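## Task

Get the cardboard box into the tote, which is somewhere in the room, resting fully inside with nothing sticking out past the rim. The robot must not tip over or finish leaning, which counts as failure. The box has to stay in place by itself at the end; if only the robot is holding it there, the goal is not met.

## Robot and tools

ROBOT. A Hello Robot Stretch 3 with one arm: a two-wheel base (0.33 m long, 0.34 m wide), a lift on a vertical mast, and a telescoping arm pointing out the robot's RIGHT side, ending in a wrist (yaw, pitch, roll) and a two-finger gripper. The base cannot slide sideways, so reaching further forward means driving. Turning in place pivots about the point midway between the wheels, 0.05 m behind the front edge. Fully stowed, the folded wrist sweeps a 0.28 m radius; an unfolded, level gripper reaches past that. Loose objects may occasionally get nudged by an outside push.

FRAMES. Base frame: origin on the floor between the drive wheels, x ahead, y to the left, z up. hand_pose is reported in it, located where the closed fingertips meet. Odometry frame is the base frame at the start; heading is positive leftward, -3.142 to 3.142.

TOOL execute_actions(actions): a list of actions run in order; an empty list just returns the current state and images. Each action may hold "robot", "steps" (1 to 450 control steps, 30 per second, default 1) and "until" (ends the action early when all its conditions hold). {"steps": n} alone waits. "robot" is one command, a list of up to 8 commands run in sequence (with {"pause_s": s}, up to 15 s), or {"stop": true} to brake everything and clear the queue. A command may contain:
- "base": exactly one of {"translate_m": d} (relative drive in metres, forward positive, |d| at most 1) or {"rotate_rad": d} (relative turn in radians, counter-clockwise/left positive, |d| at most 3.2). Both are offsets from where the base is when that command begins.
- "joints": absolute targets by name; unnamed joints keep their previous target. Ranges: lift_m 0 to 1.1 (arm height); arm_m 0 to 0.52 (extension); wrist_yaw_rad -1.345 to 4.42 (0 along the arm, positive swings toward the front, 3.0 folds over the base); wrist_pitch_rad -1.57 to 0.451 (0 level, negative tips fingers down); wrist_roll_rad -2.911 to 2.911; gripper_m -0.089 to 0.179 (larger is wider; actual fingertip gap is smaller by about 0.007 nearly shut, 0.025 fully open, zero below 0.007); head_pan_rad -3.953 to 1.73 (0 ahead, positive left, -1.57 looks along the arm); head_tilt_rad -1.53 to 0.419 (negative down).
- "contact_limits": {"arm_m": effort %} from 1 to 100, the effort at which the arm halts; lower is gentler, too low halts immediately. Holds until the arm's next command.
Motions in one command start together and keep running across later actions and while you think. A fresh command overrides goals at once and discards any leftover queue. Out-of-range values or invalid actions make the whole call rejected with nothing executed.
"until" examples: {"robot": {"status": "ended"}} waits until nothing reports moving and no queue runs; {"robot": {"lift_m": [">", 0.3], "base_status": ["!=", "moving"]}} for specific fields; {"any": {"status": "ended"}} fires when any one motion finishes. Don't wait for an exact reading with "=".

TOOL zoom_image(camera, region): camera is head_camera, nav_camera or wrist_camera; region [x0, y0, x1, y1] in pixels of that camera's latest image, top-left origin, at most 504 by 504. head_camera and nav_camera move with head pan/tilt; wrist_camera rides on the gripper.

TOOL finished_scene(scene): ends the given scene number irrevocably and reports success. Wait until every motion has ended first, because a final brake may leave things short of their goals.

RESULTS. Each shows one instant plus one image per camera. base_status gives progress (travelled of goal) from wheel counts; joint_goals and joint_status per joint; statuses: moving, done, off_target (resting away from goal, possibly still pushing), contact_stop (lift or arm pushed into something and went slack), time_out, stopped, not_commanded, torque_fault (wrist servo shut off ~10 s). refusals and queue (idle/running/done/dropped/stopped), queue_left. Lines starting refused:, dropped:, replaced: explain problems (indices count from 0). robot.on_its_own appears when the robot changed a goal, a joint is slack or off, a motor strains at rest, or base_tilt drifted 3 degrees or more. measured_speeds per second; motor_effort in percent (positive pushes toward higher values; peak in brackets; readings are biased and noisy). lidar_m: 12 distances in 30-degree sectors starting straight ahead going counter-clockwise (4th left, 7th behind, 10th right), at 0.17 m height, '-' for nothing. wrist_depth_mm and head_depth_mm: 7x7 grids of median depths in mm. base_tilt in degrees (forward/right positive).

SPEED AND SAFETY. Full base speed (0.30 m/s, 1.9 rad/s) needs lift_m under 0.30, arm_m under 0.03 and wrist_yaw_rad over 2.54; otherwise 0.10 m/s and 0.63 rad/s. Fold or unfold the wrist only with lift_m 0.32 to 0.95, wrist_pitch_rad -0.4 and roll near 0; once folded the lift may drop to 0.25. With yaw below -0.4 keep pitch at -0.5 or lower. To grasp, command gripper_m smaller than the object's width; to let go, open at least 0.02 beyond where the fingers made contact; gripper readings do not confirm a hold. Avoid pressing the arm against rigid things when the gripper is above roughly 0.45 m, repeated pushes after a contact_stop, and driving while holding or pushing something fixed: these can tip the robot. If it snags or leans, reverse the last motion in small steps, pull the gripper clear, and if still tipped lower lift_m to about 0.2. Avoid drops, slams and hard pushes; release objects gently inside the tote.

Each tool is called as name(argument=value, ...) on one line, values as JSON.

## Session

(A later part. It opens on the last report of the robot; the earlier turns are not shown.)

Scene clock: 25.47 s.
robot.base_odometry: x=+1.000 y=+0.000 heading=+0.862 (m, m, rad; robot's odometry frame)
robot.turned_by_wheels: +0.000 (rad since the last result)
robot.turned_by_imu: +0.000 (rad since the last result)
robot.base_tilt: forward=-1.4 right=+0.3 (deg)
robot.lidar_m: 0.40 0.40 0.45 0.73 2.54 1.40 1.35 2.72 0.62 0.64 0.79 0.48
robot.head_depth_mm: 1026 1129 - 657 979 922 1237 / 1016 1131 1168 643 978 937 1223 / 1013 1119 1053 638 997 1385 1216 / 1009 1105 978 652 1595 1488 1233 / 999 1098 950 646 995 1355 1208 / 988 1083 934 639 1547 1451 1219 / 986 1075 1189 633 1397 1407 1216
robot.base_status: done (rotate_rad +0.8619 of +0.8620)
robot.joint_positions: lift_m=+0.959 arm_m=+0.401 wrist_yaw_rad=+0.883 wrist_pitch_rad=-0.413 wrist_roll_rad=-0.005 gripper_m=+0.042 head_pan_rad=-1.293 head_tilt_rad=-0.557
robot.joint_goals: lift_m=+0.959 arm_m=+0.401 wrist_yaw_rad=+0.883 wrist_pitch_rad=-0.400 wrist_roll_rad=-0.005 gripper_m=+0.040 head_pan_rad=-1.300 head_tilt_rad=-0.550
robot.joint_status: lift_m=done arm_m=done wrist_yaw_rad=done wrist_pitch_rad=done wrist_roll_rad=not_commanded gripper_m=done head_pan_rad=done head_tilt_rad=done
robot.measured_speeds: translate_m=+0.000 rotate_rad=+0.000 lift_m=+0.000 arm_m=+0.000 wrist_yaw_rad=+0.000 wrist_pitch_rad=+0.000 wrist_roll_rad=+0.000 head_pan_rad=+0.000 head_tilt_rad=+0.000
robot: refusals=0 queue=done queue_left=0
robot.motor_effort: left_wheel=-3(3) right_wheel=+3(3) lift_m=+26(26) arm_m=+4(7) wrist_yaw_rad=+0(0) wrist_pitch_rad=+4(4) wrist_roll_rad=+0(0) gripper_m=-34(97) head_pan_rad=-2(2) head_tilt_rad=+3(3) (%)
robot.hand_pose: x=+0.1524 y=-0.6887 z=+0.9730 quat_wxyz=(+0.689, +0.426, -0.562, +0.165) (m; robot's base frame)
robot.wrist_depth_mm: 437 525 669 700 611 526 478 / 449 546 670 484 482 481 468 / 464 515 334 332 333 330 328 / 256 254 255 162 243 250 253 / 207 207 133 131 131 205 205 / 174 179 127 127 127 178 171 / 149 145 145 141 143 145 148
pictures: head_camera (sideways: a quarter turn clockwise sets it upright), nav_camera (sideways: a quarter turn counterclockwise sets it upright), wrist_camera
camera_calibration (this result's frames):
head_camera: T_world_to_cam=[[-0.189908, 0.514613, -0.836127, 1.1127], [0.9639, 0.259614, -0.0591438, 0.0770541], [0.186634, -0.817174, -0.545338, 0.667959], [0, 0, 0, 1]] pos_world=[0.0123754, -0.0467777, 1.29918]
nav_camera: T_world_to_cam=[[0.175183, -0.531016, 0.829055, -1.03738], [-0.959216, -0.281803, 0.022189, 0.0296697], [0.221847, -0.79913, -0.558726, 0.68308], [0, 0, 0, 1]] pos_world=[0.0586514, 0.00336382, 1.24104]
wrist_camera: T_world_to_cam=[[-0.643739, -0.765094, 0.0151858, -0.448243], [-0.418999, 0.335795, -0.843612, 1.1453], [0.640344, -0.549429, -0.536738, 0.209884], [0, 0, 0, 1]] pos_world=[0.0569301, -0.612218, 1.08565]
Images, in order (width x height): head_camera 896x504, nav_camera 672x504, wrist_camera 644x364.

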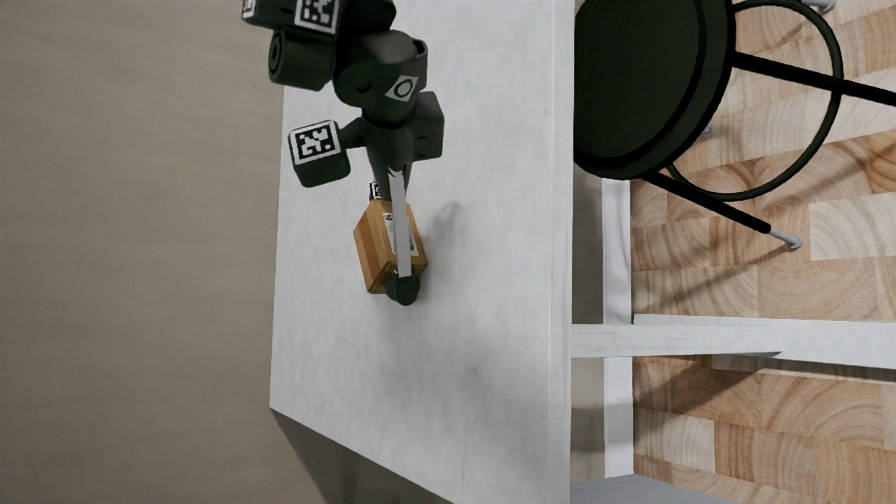

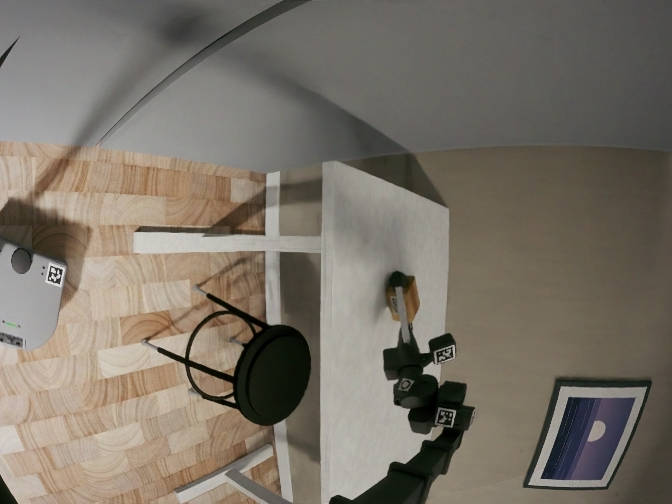

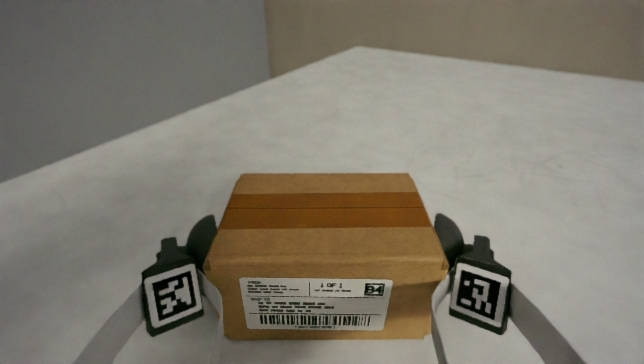

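execute_actions(actions=[{"robot": {"joints": {"lift_m": 1.01, "head_pan_rad": -3.1, "head_tilt_rad": -0.4}}, "steps": 300, "until": {"robot": {"status": "ended"}}}])

Scene clock: 26.93 s.
robot.base_odometry: x=+1.000 y=+0.000 heading=+0.862 (m, m, rad; robot's odometry frame)
robot.turned_by_wheels: +0.000 (rad since the last result)
robot.turned_by_imu: +0.000 (rad since the last result)
robot.base_tilt: forward=-1.5 right=+0.3 (deg)
robot.lidar_m: 0.40 0.40 0.45 0.73 2.55 1.39 1.36 2.72 0.63 0.63 0.79 0.48
robot.head_depth_mm: 2641 2908 3011 1402 - - - / 2533 2771 2920 - - - - / 2523 2700 2735 - - - - / 2390 2602 2784 2994 - - - / 2325 2475 2684 2895 2177 - - / 2282 2454 2617 2804 2145 - - / 2174 2326 2466 2670 2153 - -
robot.base_status: done (rotate_rad +0.8619 of +0.8620)
robot.joint_positions: lift_m=+1.010 arm_m=+0.401 wrist_yaw_rad=+0.883 wrist_pitch_rad=-0.421 wrist_roll_rad=-0.005 gripper_m=+0.048 head_pan_rad=-3.093 head_tilt_rad=-0.409
robot.joint_goals: lift_m=+1.010 arm_m=+0.401 wrist_yaw_rad=+0.883 wrist_pitch_rad=-0.400 wrist_roll_rad=-0.005 gripper_m=+0.047 head_pan_rad=-3.100 head_tilt_rad=-0.400
robot.joint_status: lift_m=done arm_m=done wrist_yaw_rad=done wrist_pitch_rad=done wrist_roll_rad=not_commanded gripper_m=done head_pan_rad=done head_tilt_rad=done
robot.measured_speeds: translate_m=+0.000 rotate_rad=+0.000 lift_m=+0.000 arm_m=+0.000 wrist_yaw_rad=+0.000 wrist_pitch_rad=+0.000 wrist_roll_rad=+0.000 head_pan_rad=+0.000 head_tilt_rad=+0.000
robot: refusals=0 queue=done queue_left=0
robot.on_its_own: gripper_m is held at +0.047, not at your +0.040, by its stall guard, which is still easing
robot.motor_effort: left_wheel=-4(4) right_wheel=+3(3) lift_m=+33(35) arm_m=+4(4) wrist_yaw_rad=+0(2) wrist_pitch_rad=+7(7) wrist_roll_rad=+0(0) gripper_m=-23(29) head_pan_rad=-2(30) head_tilt_rad=+4(16) (%)
robot.hand_pose: x=+0.1515 y=-0.6880 z=+1.0218 quat_wxyz=(+0.690, +0.429, -0.560, +0.162) (m; robot's base frame)
robot.wrist_depth_mm: 432 517 675 703 607 534 469 / 448 546 720 761 613 557 504 / 465 570 650 442 444 438 442 / 483 359 341 165 340 341 336 / 281 280 133 131 131 274 276 / 235 240 127 128 127 241 232 / 202 198 192 144 191 196 199
pictures: head_camera (sideways: a quarter turn clockwise sets it upright), nav_camera (sideways: a quarter turn counterclockwise sets it upright), wrist_camera
camera_calibration (this result's frames):
head_camera: T_world_to_cam=[[0.41539, 0.0619661, -0.90753, 1.20214], [0.0257332, -0.998078, -0.0563703, 0.0791773], [-0.909279, 0.0000620207, -0.416187, 0.506596], [0, 0, 0, 1]] pos_world=[-0.0407577, 0.0045018, 1.30628]
nav_camera: T_world_to_cam=[[-0.428939, -0.0439489, 0.902264, -1.12917], [-0.0535932, 0.998295, 0.0231482, 0.0228923], [-0.901742, -0.038426, -0.430563, 0.523175], [0, 0, 0, 1]] pos_world=[-0.0113507, -0.0523757, 1.24354]
wrist_camera: T_world_to_cam=[[-0.643637, -0.765179, 0.0152815, -0.449167], [-0.424569, 0.340375, -0.838979, 1.18515], [0.636767, -0.546486, -0.543949, 0.24692], [0, 0, 0, 1]] pos_world=[0.0568465, -0.61215, 1.13549]
Images, in order (width x height): head_camera 896x504, nav_camera 672x504, wrist_camera 644x364.

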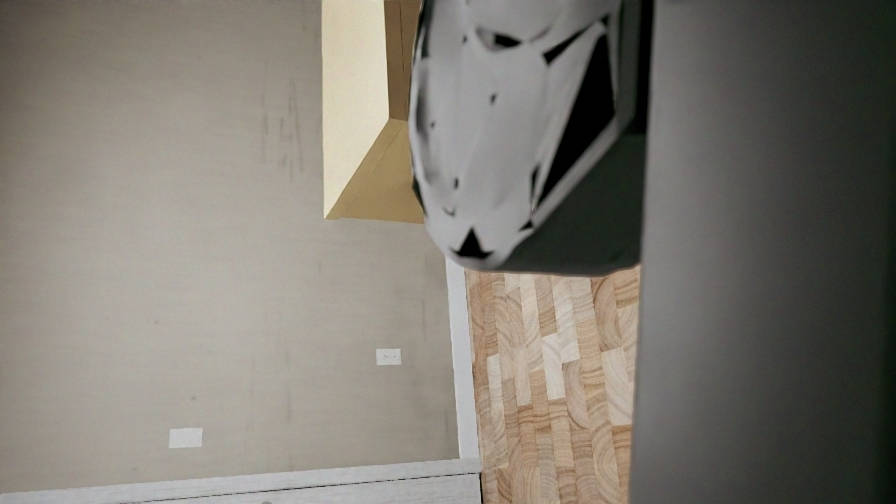

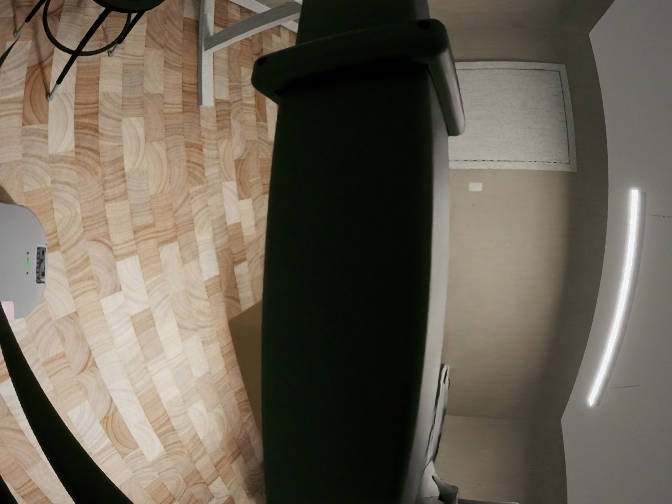

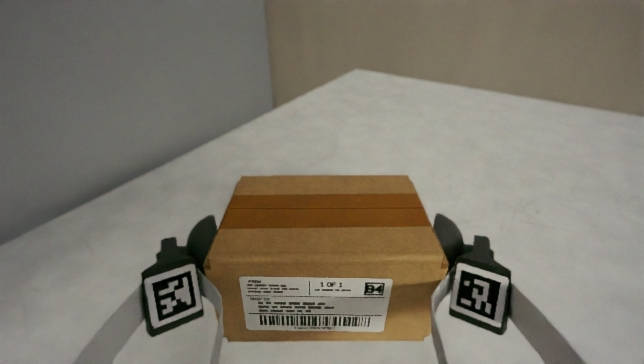

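execute_actions(actions=[{"robot": {"base": {"rotate_rad": 0.19}, "joints": {"arm_m": 0.0, "wrist_yaw_rad": 1.6}}, "steps": 300, "until": {"robot": {"status": "ended"}}}])

Scene clock: 31.43 s.
robot.base_odometry: x=+1.000 y=+0.000 heading=+1.052 (m, m, rad; robot's odometry frame)
robot.turned_by_wheels: +0.190 (rad since the last result)
robot.turned_by_imu: +0.187 (rad since the last result)
robot.base_tilt: forward=-1.5 right=+0.3 (deg)
robot.lidar_m: 0.40 0.40 0.50 1.04 1.92 1.35 1.82 1.42 0.62 0.79 0.66 0.44
robot.head_depth_mm: 2399 2563 2695 1432 - - - / 2341 2533 2723 - - - - / 2348 2530 2679 - - - - / 2300 2456 2695 2821 - - - / 2265 2426 2636 2786 2180 - - / 2219 2416 2571 2755 2173 - - / 2212 2333 2576 2764 2174 - -
robot.base_status: done (rotate_rad +0.1899 of +0.1900)
robot.joint_positions: lift_m=+1.010 arm_m=+0.002 wrist_yaw_rad=+1.600 wrist_pitch_rad=-0.422 wrist_roll_rad=-0.005 gripper_m=+0.057 head_pan_rad=-3.093 head_tilt_rad=-0.409
robot.joint_goals: lift_m=+1.010 arm_m=+0.000 wrist_yaw_rad=+1.600 wrist_pitch_rad=-0.400 wrist_roll_rad=-0.005 gripper_m=+0.056 head_pan_rad=-3.100 head_tilt_rad=-0.400
robot.joint_status: lift_m=done arm_m=done wrist_yaw_rad=done wrist_pitch_rad=done wrist_roll_rad=not_commanded gripper_m=done head_pan_rad=done head_tilt_rad=done
robot.measured_speeds: translate_m=+0.000 rotate_rad=+0.000 lift_m=+0.000 arm_m=+0.000 wrist_yaw_rad=+0.000 wrist_pitch_rad=+0.000 wrist_roll_rad=+0.000 head_pan_rad=+0.000 head_tilt_rad=+0.000
robot: refusals=0 queue=done queue_left=0
robot.on_its_own: gripper_m is held at +0.056, not at your +0.040, by its stall guard, which is not easing now
robot.motor_effort: left_wheel=-3(12) right_wheel=+3(9) lift_m=+33(33) arm_m=-4(10) wrist_yaw_rad=+0(4) wrist_pitch_rad=+7(7) wrist_roll_rad=+0(0) gripper_m=-19(22) head_pan_rad=-2(2) head_tilt_rad=+4(3) (%)
robot.hand_pose: x=+0.2025 y=-0.1410 z=+1.0217 quat_wxyz=(+0.589, +0.598, -0.374, +0.394) (m; robot's base frame)
robot.wrist_depth_mm: 291 298 304 312 322 326 341 / 311 319 330 337 350 359 367 / 342 350 357 373 388 395 408 / 371 383 383 165 412 438 463 / 408 427 134 131 131 493 522 / 455 464 127 128 127 561 602 / 509 563 541 144 612 685 698
pictures: head_camera (sideways: a quarter turn clockwise sets it upright), nav_camera (sideways: a quarter turn counterclockwise sets it upright), wrist_camera
camera_calibration (this result's frames):
head_camera: T_world_to_cam=[[0.415145, 0.0618671, -0.907649, 1.2023], [0.0255094, -0.998084, -0.0563637, 0.0791701], [-0.909397, 0.000245518, -0.415928, 0.50626], [0, 0, 0, 1]] pos_world=[-0.0407555, 0.00451162, 1.30629]
nav_camera: T_world_to_cam=[[-0.428691, -0.0438471, 0.902386, -1.12933], [-0.0533788, 0.998306, 0.0231495, 0.0228892], [-0.901873, -0.0382443, -0.430306, 0.522841], [0, 0, 0, 1]] pos_world=[-0.0113782, -0.0523728, 1.24355]
wrist_camera: T_world_to_cam=[[0.0175843, -0.999729, 0.0152874, -0.16482], [-0.543923, -0.0223942, -0.838836, 0.993423], [0.838951, 0.00643513, -0.544169, 0.550611], [0, 0, 0, 1]] pos_world=[0.0813081, -0.146071, 1.13546]
Images, in order (width x height): head_camera 896x504, nav_camera 672x504, wrist_camera 644x364.

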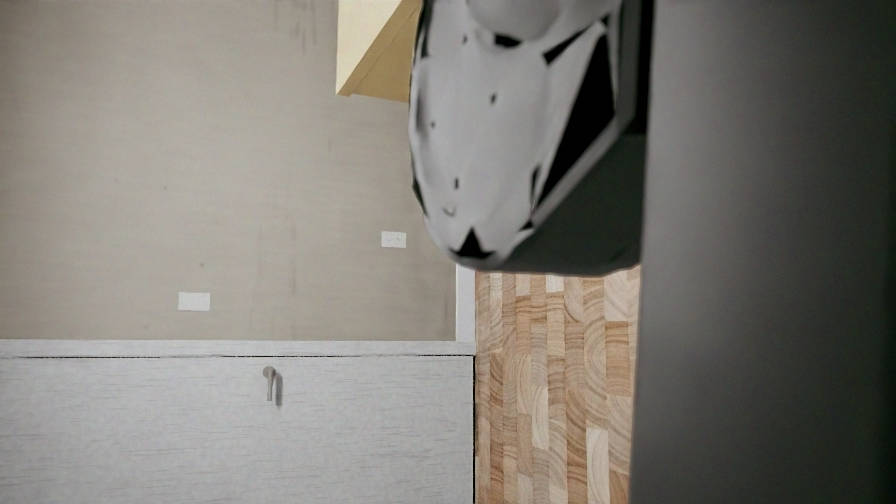

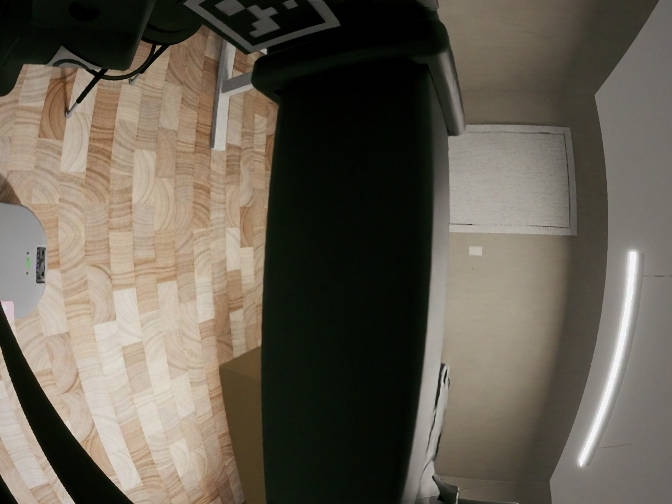

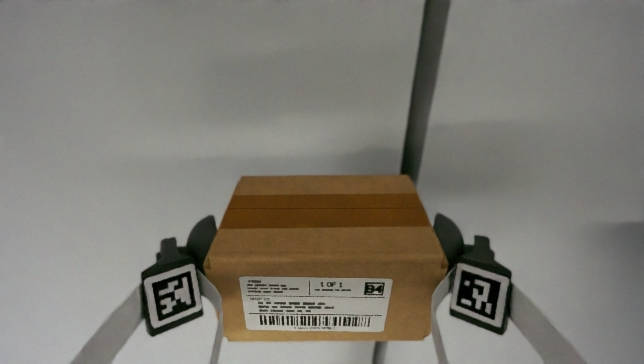

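execute_actions(actions=[{"robot": {"base": {"translate_m": -1.0}, "joints": {"lift_m": 0.285}}, "steps": 200, "until": {"robot": {"lift_m": ["<", 0.9]}}}, {"robot": {"joints": {"wrist_yaw_rad": 2.6, "head_tilt_rad": -0.7}}, "steps": 300, "until": {"robot": {"lift_m": ["<", 0.292]}}}])

Scene clock: 38.43 s.
robot.base_odometry: x=+0.673 y=-0.573 heading=+1.052 (m, m, rad; robot's odometry frame)
robot.turned_by_wheels: +0.000 (rad since the last result)
robot.turned_by_imu: -0.003 (rad since the last result)
robot.base_tilt: forward=-1.3 right=+0.7 (deg)
robot.lidar_m: 1.06 1.07 1.33 2.45 0.83 0.79 2.06 2.09 1.01 0.78 0.67 1.11
robot.head_depth_mm: 1803 2043 2271 1288 1288 1292 1181 / 1791 2015 2321 2044 1598 1378 1175 / 1778 2011 2288 1997 1621 1356 1170 / 1748 1991 2254 2003 1601 1353 1165 / 1743 1937 2219 1972 1582 1330 1154 / 1697 1913 2171 1955 1583 1329 1143 / 1682 1884 2131 1943 1574 1323 1139
robot.base_status: moving (translate_m -0.6598 of -1.0000)
robot.joint_positions: lift_m=+0.290 arm_m=+0.002 wrist_yaw_rad=+2.598 wrist_pitch_rad=-0.422 wrist_roll_rad=-0.005 gripper_m=+0.057 head_pan_rad=-3.093 head_tilt_rad=-0.692
robot.joint_goals: lift_m=+0.285 arm_m=+0.000 wrist_yaw_rad=+2.600 wrist_pitch_rad=-0.400 wrist_roll_rad=-0.005 gripper_m=+0.056 head_pan_rad=-3.100 head_tilt_rad=-0.700
robot.joint_status: lift_m=moving arm_m=done wrist_yaw_rad=moving wrist_pitch_rad=done wrist_roll_rad=not_commanded gripper_m=done head_pan_rad=done head_tilt_rad=done
robot.measured_speeds: translate_m=-0.129 rotate_rad=+0.001 lift_m=-0.049 arm_m=+0.000 wrist_yaw_rad=+0.000 wrist_pitch_rad=+0.000 wrist_roll_rad=+0.000 head_pan_rad=+0.000 head_tilt_rad=+0.000
robot: refusals=0 queue=running queue_left=0
robot.on_its_own: gripper_m is held at +0.056, not at your +0.040, by its stall guard, which is not easing now
robot.motor_effort: left_wheel=-12(14) right_wheel=-5(2) lift_m=+27(32) arm_m=-4(4) wrist_yaw_rad=+1(2) wrist_pitch_rad=+7(7) wrist_roll_rad=+0(0) gripper_m=-18(19) head_pan_rad=-2(2) head_tilt_rad=-4(20) (%)
robot.hand_pose: x=+0.0946 y=+0.0443 z=+0.3021 quat_wxyz=(+0.329, +0.704, -0.042, +0.628) (m; robot's base frame)
robot.wrist_depth_mm: - - - - - 992 807 / - - - - - - 850 / - - - - 999 986 889 / 775 759 772 165 763 776 777 / 612 628 134 131 131 617 627 / 542 547 128 127 127 542 523 / - - 144 144 428 435 447
pictures: head_camera (sideways: a quarter turn clockwise sets it upright), nav_camera (sideways: a quarter turn counterclockwise sets it upright), wrist_camera
camera_calibration (this result's frames):
head_camera: T_world_to_cam=[[0.652072, 0.0732548, -0.75461, 1.0013], [0.0419587, -0.997283, -0.0605553, 0.0845051], [-0.756995, 0.00782401, -0.653374, 0.81426], [0, 0, 0, 1]] pos_world=[-0.040076, 0.00455456, 1.29272]
nav_camera: T_world_to_cam=[[-0.66364, -0.0551362, 0.746018, -0.924021], [-0.05944, 0.998013, 0.0208842, 0.0258836], [-0.745687, -0.0304837, -0.665598, 0.82801], [0, 0, 0, 1]] pos_world=[0.00575811, -0.0515384, 1.23992]
wrist_camera: T_world_to_cam=[[0.849817, -0.526855, 0.0152916, -0.0663569], [-0.275921, -0.469405, -0.838765, 0.329706], [0.449086, 0.708578, -0.544279, 0.254196], [0, 0, 0, 1]] pos_world=[0.0332083, -0.0603124, 0.415914]
Images, in order (width x height): head_camera 896x504, nav_camera 672x504, wrist_camera 644x364.

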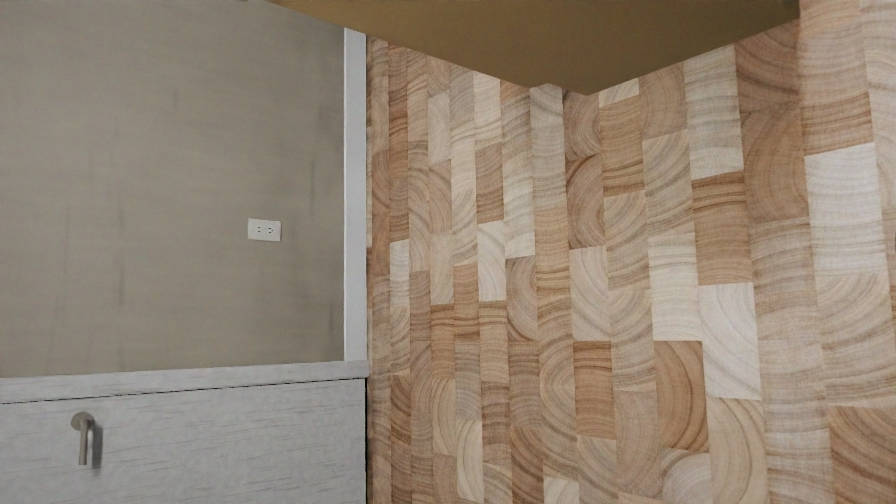

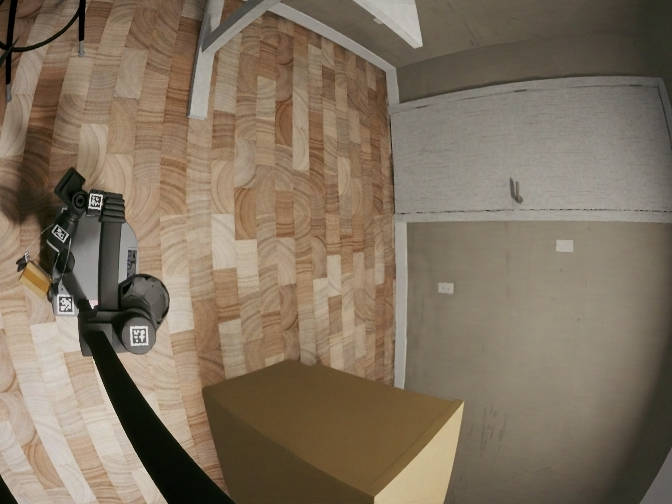

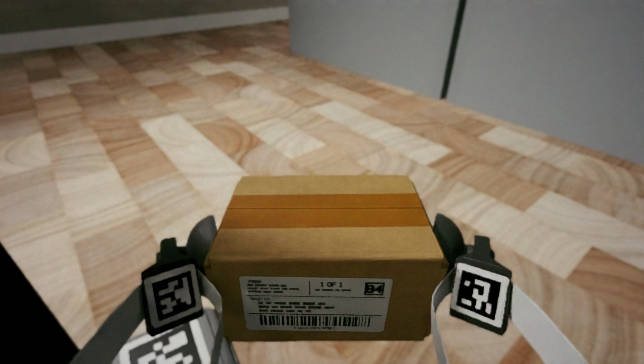

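execute_actions(actions=[{"robot": {"base": {"translate_m": -1.0}, "joints": {"head_pan_rad": 1.65, "head_tilt_rad": -0.6}}, "steps": 200, "until": {"robot": {"y": ["<", -1.25]}}}, {"robot": {"base": {"translate_m": -0.75}}, "steps": 300, "until": {"robot": {"status": "ended"}}}])

Scene clock: 44.93 s.
robot.base_odometry: x=-0.091 y=-1.909 heading=+1.052 (m, m, rad; robot's odometry frame)
robot.turned_by_wheels: +0.000 (rad since the last result)
robot.turned_by_imu: -0.006 (rad since the last result)
robot.base_tilt: forward=-1.4 right=+0.3 (deg)
robot.lidar_m: 2.59 0.66 0.60 1.15 0.93 0.60 0.56 0.56 0.67 1.42 1.56 1.44
robot.head_depth_mm: 1909 1788 1015 964 965 968 964 / 1883 1717 1277 1287 1275 1347 1217 / 1890 1982 1894 1899 1712 1437 1218 / 1858 2054 2299 2260 1751 1424 1206 / 1851 2051 2270 2250 1739 1409 1200 / 1842 2019 2262 2191 1656 1393 1195 / 1808 2005 2204 2113 1641 1430 -
robot.base_status: done (translate_m -0.7500 of -0.7500)
robot.joint_positions: lift_m=+0.285 arm_m=+0.002 wrist_yaw_rad=+2.598 wrist_pitch_rad=-0.422 wrist_roll_rad=-0.005 gripper_m=+0.057 head_pan_rad=+1.643 head_tilt_rad=-0.606
robot.joint_goals: lift_m=+0.285 arm_m=+0.000 wrist_yaw_rad=+2.600 wrist_pitch_rad=-0.400 wrist_roll_rad=-0.005 gripper_m=+0.056 head_pan_rad=+1.650 head_tilt_rad=-0.600
robot.joint_status: lift_m=done arm_m=done wrist_yaw_rad=done wrist_pitch_rad=done wrist_roll_rad=not_commanded gripper_m=done head_pan_rad=done head_tilt_rad=done
robot.measured_speeds: translate_m=+0.000 rotate_rad=+0.000 lift_m=+0.000 arm_m=+0.000 wrist_yaw_rad=+0.000 wrist_pitch_rad=+0.000 wrist_roll_rad=+0.000 head_pan_rad=+0.000 head_tilt_rad=+0.000
robot: refusals=0 queue=done queue_left=0
robot.on_its_own: gripper_m is held at +0.056, not at your +0.040, by its stall guard, which is not easing now
robot.motor_effort: left_wheel=-2(13) right_wheel=+1(4) lift_m=+27(27) arm_m=-4(4) wrist_yaw_rad=+0(2) wrist_pitch_rad=+6(7) wrist_roll_rad=+0(0) gripper_m=-19(18) head_pan_rad=+2(30) head_tilt_rad=+3(12) (%)
robot.hand_pose: x=+0.0945 y=+0.0443 z=+0.2969 quat_wxyz=(+0.329, +0.704, -0.042, +0.628) (m; robot's base frame)
robot.wrist_depth_mm: - - 916 631 695 939 - / - - - 692 763 - - / 986 - - 880 864 991 989 / 777 777 761 165 749 754 757 / 618 609 133 131 131 612 618 / 528 538 127 127 127 529 515 / - - 144 144 421 430 444
pictures: head_camera (sideways: a quarter turn clockwise sets it upright), nav_camera (sideways: a quarter turn counterclockwise sets it upright), wrist_camera
camera_calibration (this result's frames):
head_camera: T_world_to_cam=[[0.0838129, -0.583166, -0.808018, 1.07439], [-0.996384, -0.060361, -0.0597875, 0.0898461], [-0.0139068, 0.810107, -0.586117, 0.722235], [0, 0, 0, 1]] pos_world=[0.00951775, 0.0468815, 1.29681]
nav_camera: T_world_to_cam=[[-0.066023, 0.595855, 0.800374, -0.998519], [0.996461, 0.0811859, 0.0217579, 0.0183028], [-0.0520146, 0.798978, -0.599106, 0.737284], [0, 0, 0, 1]] pos_world=[-0.0458137, 0.00441217, 1.2405]
wrist_camera: T_world_to_cam=[[0.850098, -0.526403, 0.0152932, -0.0662051], [-0.275727, -0.469644, -0.838695, 0.32527], [0.448674, 0.708756, -0.544387, 0.25142], [0, 0, 0, 1]] pos_world=[0.0331613, -0.0602849, 0.410685]
Images, in order (width x height): head_camera 896x504, nav_camera 672x504, wrist_camera 644x364.

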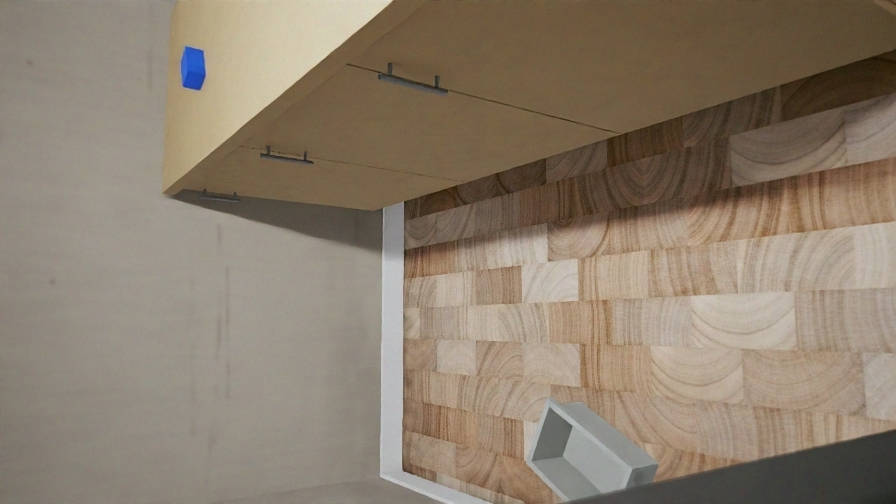

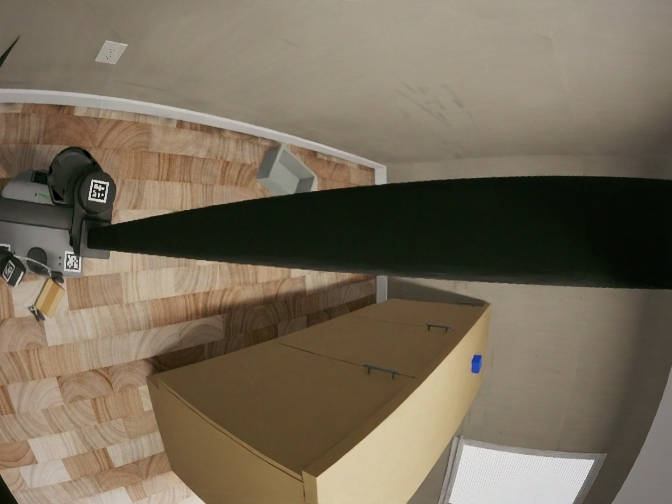

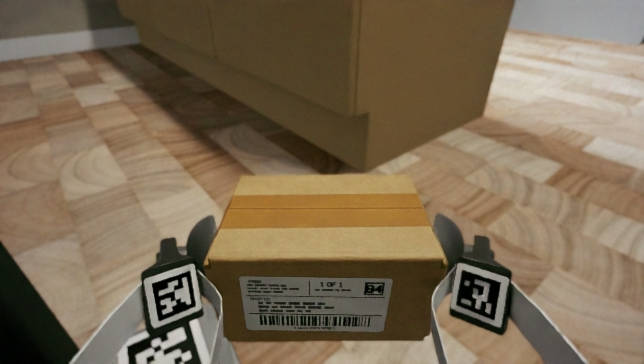

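zoom_image(camera="head_camera", region=[490, 364, 700, 504])

Region (490, 364, 700, 504) of head_camera's 896x504 image, scaled by 2.400, with more detail than that image has.

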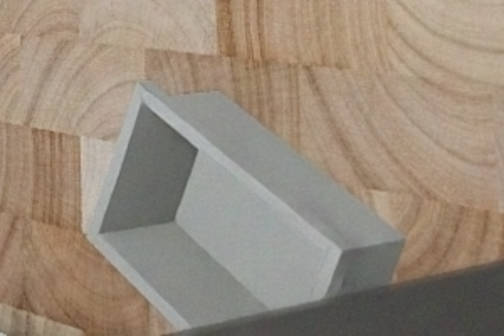

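execute_actions(actions=[{"robot": {"base": {"rotate_rad": -1.55}, "joints": {"head_pan_rad": -2.6, "head_tilt_rad": -0.9}}, "steps": 200, "until": {"robot": {"base_status": ["!=", "moving"]}}}, {"robot": {"base": {"translate_m": -0.6}}, "steps": 300, "until": {"robot": {"translate_m": ["<", -0.4]}}}])

execute_actions(actions=[{"robot": {"base": {"translate_m": -0.68}, "joints": {"head_pan_rad": -1.7, "head_tilt_rad": -1.15}}, "steps": 300, "until": {"robot": {"translate_m": ["<", -0.62]}}}, {"robot": {"joints": {"lift_m": 0.36}}, "steps": 300, "until": {"robot": {"lift_m": [">", 0.325], "base_status": ["!=", "moving"]}}}])

Scene clock: 50.13 s.
robot.base_odometry: x=-0.449 y=-1.714 heading=-0.498 (m, m, rad; robot's odometry frame)
robot.turned_by_wheels: -1.550 (rad since the last result)
robot.turned_by_imu: -1.533 (rad since the last result)
robot.base_tilt: forward=-1.2 right=+0.3 (deg)
robot.lidar_m: 1.58 1.74 2.07 0.41 0.41 0.52 1.10 0.98 0.65 0.60 0.61 0.77
robot.head_depth_mm: 1537 1741 1940 1690 1445 1262 1125 / 1592 1831 1976 1662 1425 1254 1149 / 1634 1921 1952 1656 1422 1241 - / 1361 1625 1849 1595 1417 1235 - / 1097 1270 1495 1589 1362 1217 - / 917 1042 1188 1383 1388 1208 1125 / 792 872 980 1112 1273 1203 1081
robot.base_status: moving (translate_m -0.4076 of -0.6000)
robot.joint_positions: lift_m=+0.285 arm_m=+0.002 wrist_yaw_rad=+2.598 wrist_pitch_rad=-0.422 wrist_roll_rad=-0.005 gripper_m=+0.057 head_pan_rad=-2.593 head_tilt_rad=-0.890
robot.joint_goals: lift_m=+0.285 arm_m=+0.000 wrist_yaw_rad=+2.600 wrist_pitch_rad=-0.400 wrist_roll_rad=-0.005 gripper_m=+0.056 head_pan_rad=-2.600 head_tilt_rad=-0.900
robot.joint_status: lift_m=done arm_m=done wrist_yaw_rad=done wrist_pitch_rad=done wrist_roll_rad=not_commanded gripper_m=done head_pan_rad=done head_tilt_rad=done
robot.measured_speeds: translate_m=-0.293 rotate_rad=+0.000 lift_m=+0.000 arm_m=+0.000 wrist_yaw_rad=+0.000 wrist_pitch_rad=+0.000 wrist_roll_rad=+0.000 head_pan_rad=+0.000 head_tilt_rad=+0.000
robot: refusals=0 queue=running queue_left=0
robot.on_its_own: gripper_m is held at +0.056, not at your +0.040, by its stall guard, which is not easing now
robot.motor_effort: left_wheel=+2(16) right_wheel=-4(8) lift_m=+27(27) arm_m=-4(4) wrist_yaw_rad=+1(2) wrist_pitch_rad=+7(7) wrist_roll_rad=+0(0) gripper_m=-19(18) head_pan_rad=-2(31) head_tilt_rad=-4(24) (%)
robot.hand_pose: x=+0.0945 y=+0.0443 z=+0.2969 quat_wxyz=(+0.329, +0.704, -0.042, +0.628) (m; robot's base frame)
robot.wrist_depth_mm: - - - - - - - / 442 - - - - - - / 382 - - 982 972 993 988 / 407 771 746 165 747 764 755 / 489 590 134 131 130 618 610 / 506 529 127 127 127 530 516 / - - 144 144 425 430 447
pictures: head_camera (sideways: a quarter turn clockwise sets it upright), nav_camera (sideways: a quarter turn counterclockwise sets it upright), wrist_camera
camera_calibration (this result's frames):
head_camera: T_world_to_cam=[[0.652652, 0.447724, -0.61122, 0.814444], [0.525425, -0.848677, -0.0606217, 0.0816267], [-0.54587, -0.281585, -0.789136, 0.989533], [0, 0, 0, 1]] pos_world=[-0.0342805, -0.0167329, 1.28363]
nav_camera: T_world_to_cam=[[-0.669874, -0.436385, 0.600697, -0.734618], [-0.534174, 0.845177, 0.0182999, 0.032149], [-0.515681, -0.308618, -0.799267, 1.00044], [0, 0, 0, 1]] pos_world=[0.0409793, -0.0389936, 1.24031]
wrist_camera: T_world_to_cam=[[0.850098, -0.526403, 0.01529, -0.0662069], [-0.27576, -0.469689, -0.838659, 0.325238], [0.448654, 0.708726, -0.544442, 0.251439], [0, 0, 0, 1]] pos_world=[0.033161, -0.0602916, 0.41067]
Images, in order (width x height): head_camera 896x504, nav_camera 672x504, wrist_camera 644x364.

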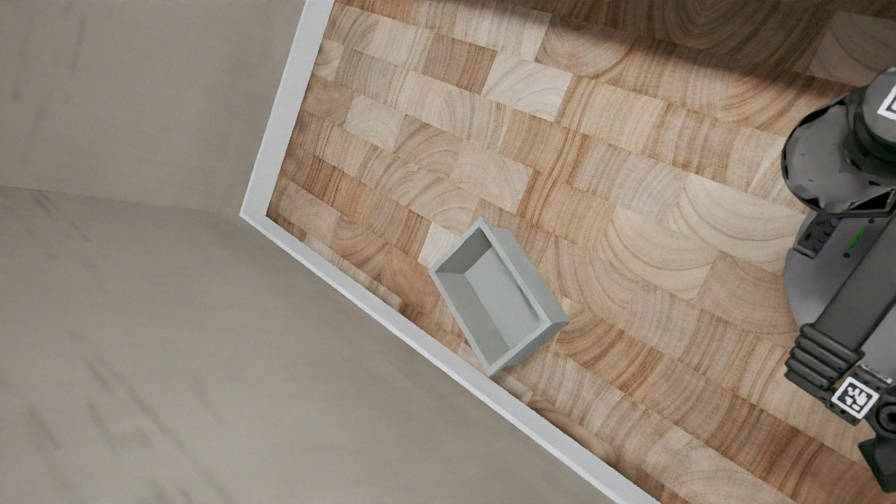

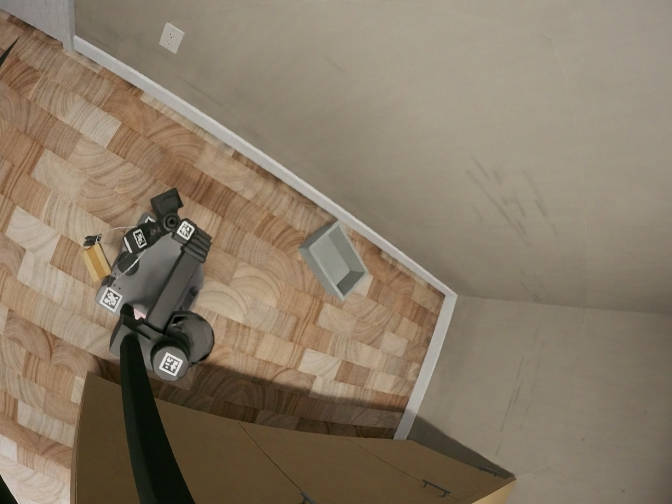

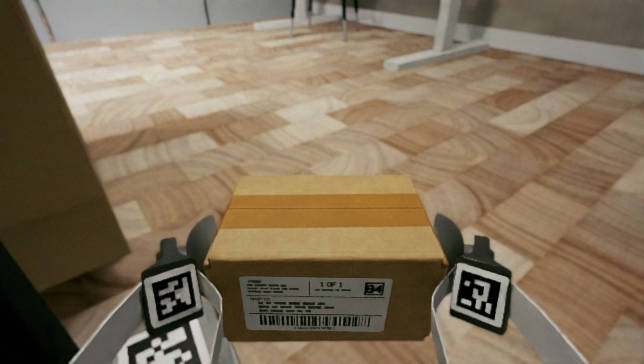

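Scene clock: 53.57 s.
robot.base_odometry: x=-1.046 y=-1.389 heading=-0.498 (m, m, rad; robot's odometry frame)
robot.turned_by_wheels: +0.000 (rad since the last result)
robot.turned_by_imu: -0.003 (rad since the last result)
robot.base_tilt: forward=-1.5 right=+0.3 (deg)
robot.lidar_m: 1.79 0.53 0.35 0.32 0.33 0.41 0.88 1.12 0.74 0.69 0.69 0.87
robot.head_depth_mm: 764 964 1306 1439 1298 1205 1106 / 735 922 1240 1419 1290 1185 - / 715 889 1183 1398 1274 - - / 695 856 1118 1348 1277 - - / 674 829 1074 1330 1265 1177 1046 / 655 802 1021 1320 1254 1156 1047 / 637 771 976 1300 1246 1155 1072
robot.base_status: done (translate_m -0.6800 of -0.6800)
robot.joint_positions: lift_m=+0.360 arm_m=+0.002 wrist_yaw_rad=+2.598 wrist_pitch_rad=-0.423 wrist_roll_rad=-0.005 gripper_m=+0.057 head_pan_rad=-1.706 head_tilt_rad=-1.136
robot.joint_goals: lift_m=+0.360 arm_m=+0.000 wrist_yaw_rad=+2.600 wrist_pitch_rad=-0.400 wrist_roll_rad=-0.005 gripper_m=+0.056 head_pan_rad=-1.700 head_tilt_rad=-1.150
robot.joint_status: lift_m=moving arm_m=done wrist_yaw_rad=done wrist_pitch_rad=done wrist_roll_rad=not_commanded gripper_m=done head_pan_rad=done head_tilt_rad=done
robot.measured_speeds: translate_m=+0.000 rotate_rad=+0.000 lift_m=+0.001 arm_m=+0.000 wrist_yaw_rad=+0.000 wrist_pitch_rad=+0.000 wrist_roll_rad=+0.000 head_pan_rad=+0.000 head_tilt_rad=+0.000
robot: refusals=0 queue=running queue_left=0
robot.on_its_own: gripper_m is held at +0.056, not at your +0.040, by its stall guard, which is not easing now
robot.motor_effort: left_wheel=+5(10) right_wheel=-2(6) lift_m=+32(35) arm_m=-4(4) wrist_yaw_rad=+1(1) wrist_pitch_rad=+7(7) wrist_roll_rad=+0(0) gripper_m=-19(18) head_pan_rad=+2(29) head_tilt_rad=-6(23) (%)
robot.hand_pose: x=+0.0944 y=+0.0442 z=+0.3715 quat_wxyz=(+0.329, +0.704, -0.041, +0.628) (m; robot's base frame)
robot.wrist_depth_mm: 284 322 371 440 551 - - / 300 340 400 490 626 - - / 312 361 431 525 696 - - / 331 388 438 165 824 870 882 / 355 412 134 131 131 730 737 / 385 448 127 127 127 635 609 / - 513 503 144 496 513 532
pictures: head_camera (sideways: a quarter turn clockwise sets it upright), nav_camera (sideways: a quarter turn counterclockwise sets it upright), wrist_camera
camera_calibration (this result's frames):
head_camera: T_world_to_cam=[[0.0825994, 0.912633, -0.400347, 0.543226], [0.991712, -0.114943, -0.0574142, 0.0745876], [-0.098415, -0.392286, -0.914563, 1.14982], [0, 0, 0, 1]] pos_world=[-0.00567976, -0.0361332, 1.27335]
nav_camera: T_world_to_cam=[[-0.10189, -0.916009, 0.388003, -0.461019], [-0.993098, 0.116439, 0.0141041, 0.0404161], [-0.0580983, -0.383888, -0.92155, 1.15657], [0, 0, 0, 1]] pos_world=[0.0603585, 0.0169895, 1.24415]
wrist_camera: T_world_to_cam=[[0.850182, -0.526267, 0.0152979, -0.0673323], [-0.275997, -0.470239, -0.838273, 0.387669], [0.448349, 0.708462, -0.545037, 0.2924], [0, 0, 0, 1]] pos_world=[0.0331432, -0.0602915, 0.485371]
Images, in order (width x height): head_camera 896x504, nav_camera 672x504, wrist_camera 644x364.

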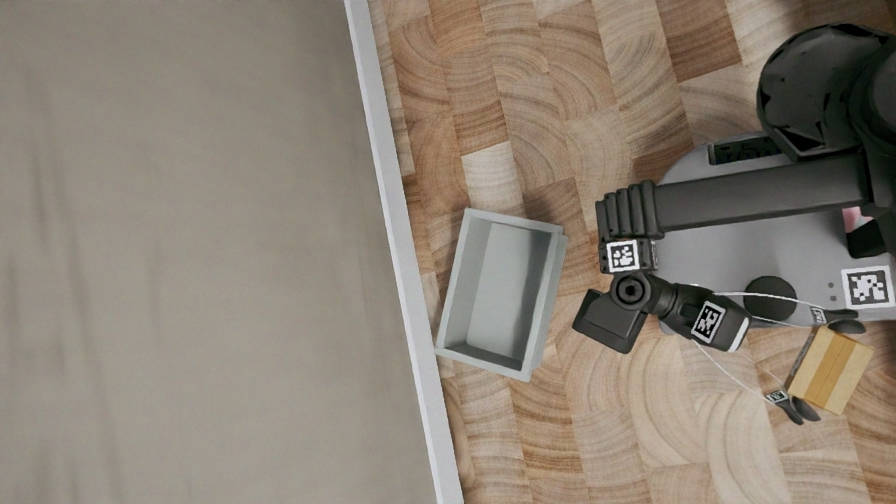

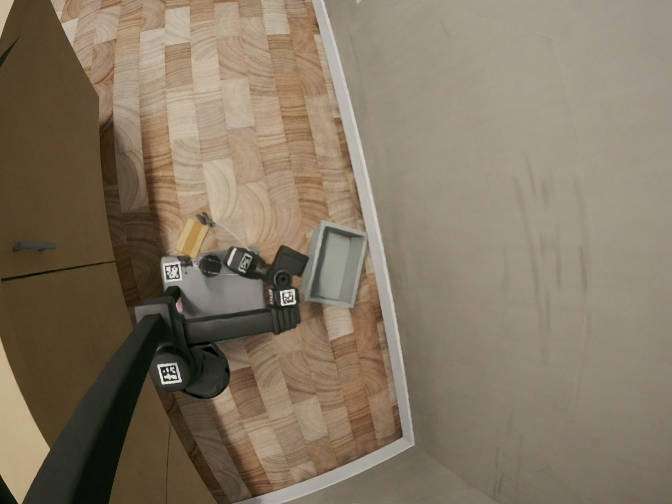

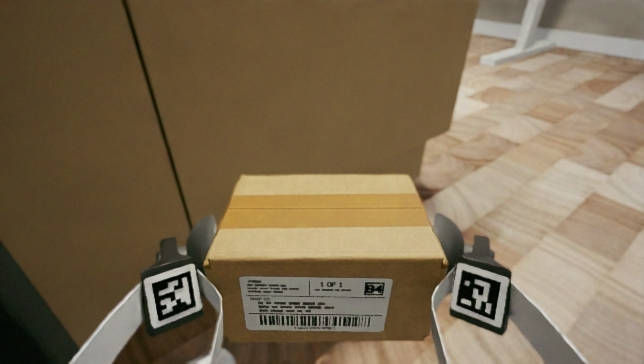

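execute_actions(actions=[{"robot": {"joints": {"wrist_yaw_rad": -0.27, "arm_m": 0.19}}, "steps": 200, "until": {"robot": {"wrist_yaw_rad": ["<", 1.3]}}}, {"robot": {"joints": {"wrist_pitch_rad": -0.95, "lift_m": 0.30}}, "steps": 300, "until": {"robot": {"status": "ended"}}}])

Scene clock: 56.20 s.
robot.base_odometry: x=-1.046 y=-1.389 heading=-0.498 (m, m, rad; robot's odometry frame)
robot.turned_by_wheels: +0.000 (rad since the last result)
robot.turned_by_imu: +0.000 (rad since the last result)
robot.base_tilt: forward=-1.4 right=+0.3 (deg)
robot.lidar_m: 1.79 0.53 0.35 0.32 0.33 0.41 0.87 1.11 0.74 0.69 0.69 0.88
robot.head_depth_mm: 761 960 1305 1431 1307 1202 1107 / 736 923 1233 1411 1292 1200 - / 714 889 1174 1407 1279 - - / 692 855 1122 1388 1250 - - / 673 827 1075 1319 1249 1178 1077 / 654 797 1024 1311 1249 1152 1075 / 638 774 981 1304 1249 1153 1067
robot.base_status: done (translate_m -0.6800 of -0.6800)
robot.joint_positions: lift_m=+0.300 arm_m=+0.190 wrist_yaw_rad=-0.268 wrist_pitch_rad=-0.959 wrist_roll_rad=-0.005 gripper_m=+0.057 head_pan_rad=-1.706 head_tilt_rad=-1.136
robot.joint_goals: lift_m=+0.300 arm_m=+0.190 wrist_yaw_rad=-0.270 wrist_pitch_rad=-0.950 wrist_roll_rad=-0.005 gripper_m=+0.056 head_pan_rad=-1.700 head_tilt_rad=-1.150
robot.joint_status: lift_m=done arm_m=done wrist_yaw_rad=done wrist_pitch_rad=done wrist_roll_rad=not_commanded gripper_m=done head_pan_rad=done head_tilt_rad=done
robot.measured_speeds: translate_m=+0.000 rotate_rad=+0.000 lift_m=+0.000 arm_m=+0.000 wrist_yaw_rad=+0.000 wrist_pitch_rad=+0.000 wrist_roll_rad=+0.000 head_pan_rad=+0.000 head_tilt_rad=+0.000
robot: refusals=0 queue=done queue_left=0
robot.on_its_own: gripper_m is held at +0.056, not at your +0.040, by its stall guard, which is not easing now
robot.motor_effort: left_wheel=+5(4) right_wheel=-3(4) lift_m=+27(33) arm_m=+4(7) wrist_yaw_rad=-1(4) wrist_pitch_rad=+3(6) wrist_roll_rad=+0(0) gripper_m=-20(18) head_pan_rad=+2(2) head_tilt_rad=-6(6) (%)
robot.hand_pose: x=-0.0553 y=-0.4575 z=+0.2152 quat_wxyz=(+0.580, +0.241, -0.664, -0.407) (m; robot's base frame)
robot.wrist_depth_mm: 257 282 311 356 400 461 527 / 292 324 366 405 472 491 498 / 332 359 403 445 454 454 458 / 377 395 312 164 292 410 418 / 390 316 134 131 131 353 391 / 364 270 127 127 127 367 368 / 347 288 336 144 337 255 346
pictures: head_camera (sideways: a quarter turn clockwise sets it upright), nav_camera (sideways: a quarter turn counterclockwise sets it upright), wrist_camera
camera_calibration (this result's frames):
head_camera: T_world_to_cam=[[0.0826041, 0.912664, -0.400277, 0.543135], [0.991712, -0.114939, -0.0574127, 0.0745856], [-0.0984059, -0.392217, -0.914594, 1.14986], [0, 0, 0, 1]] pos_world=[-0.00567949, -0.036131, 1.27334]
nav_camera: T_world_to_cam=[[-0.101895, -0.916038, 0.387933, -0.460928], [-0.993098, 0.116439, 0.0141026, 0.040418], [-0.058089, -0.383818, -0.92158, 1.15661], [0, 0, 0, 1]] pos_world=[0.0603591, 0.0169938, 1.24415]
wrist_camera: T_world_to_cam=[[-0.963665, 0.266441, 0.0189312, 0.059871], [0.230958, 0.86674, -0.442063, 0.533818], [-0.134192, -0.421629, -0.896784, 0.156275], [0, 0, 0, 1]] pos_world=[-0.0446229, -0.412744, 0.374993]
Images, in order (width x height): head_camera 896x504, nav_camera 672x504, wrist_camera 644x364.

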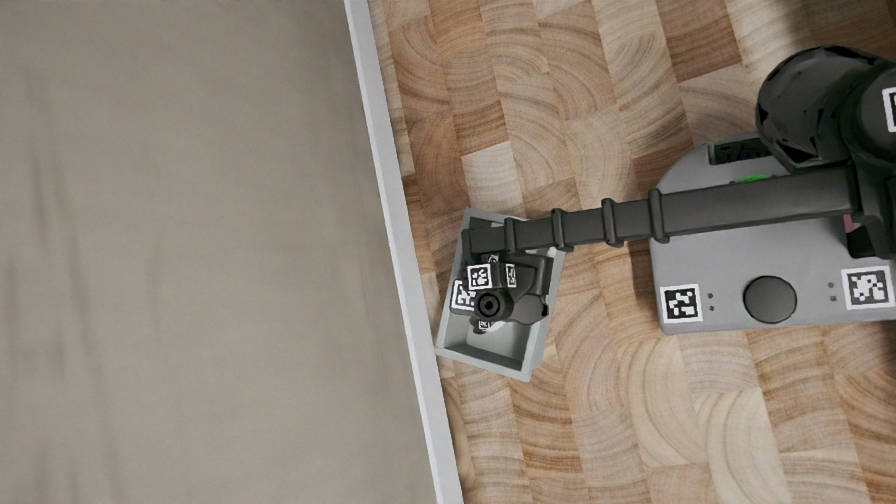

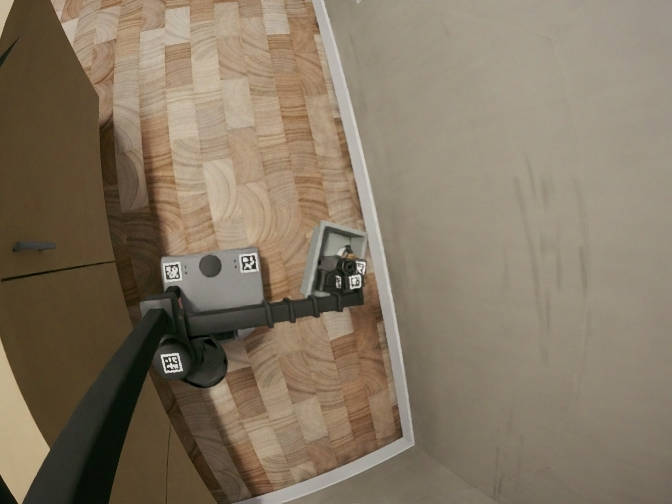

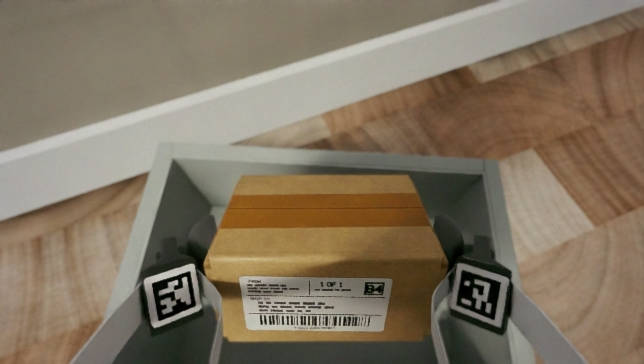

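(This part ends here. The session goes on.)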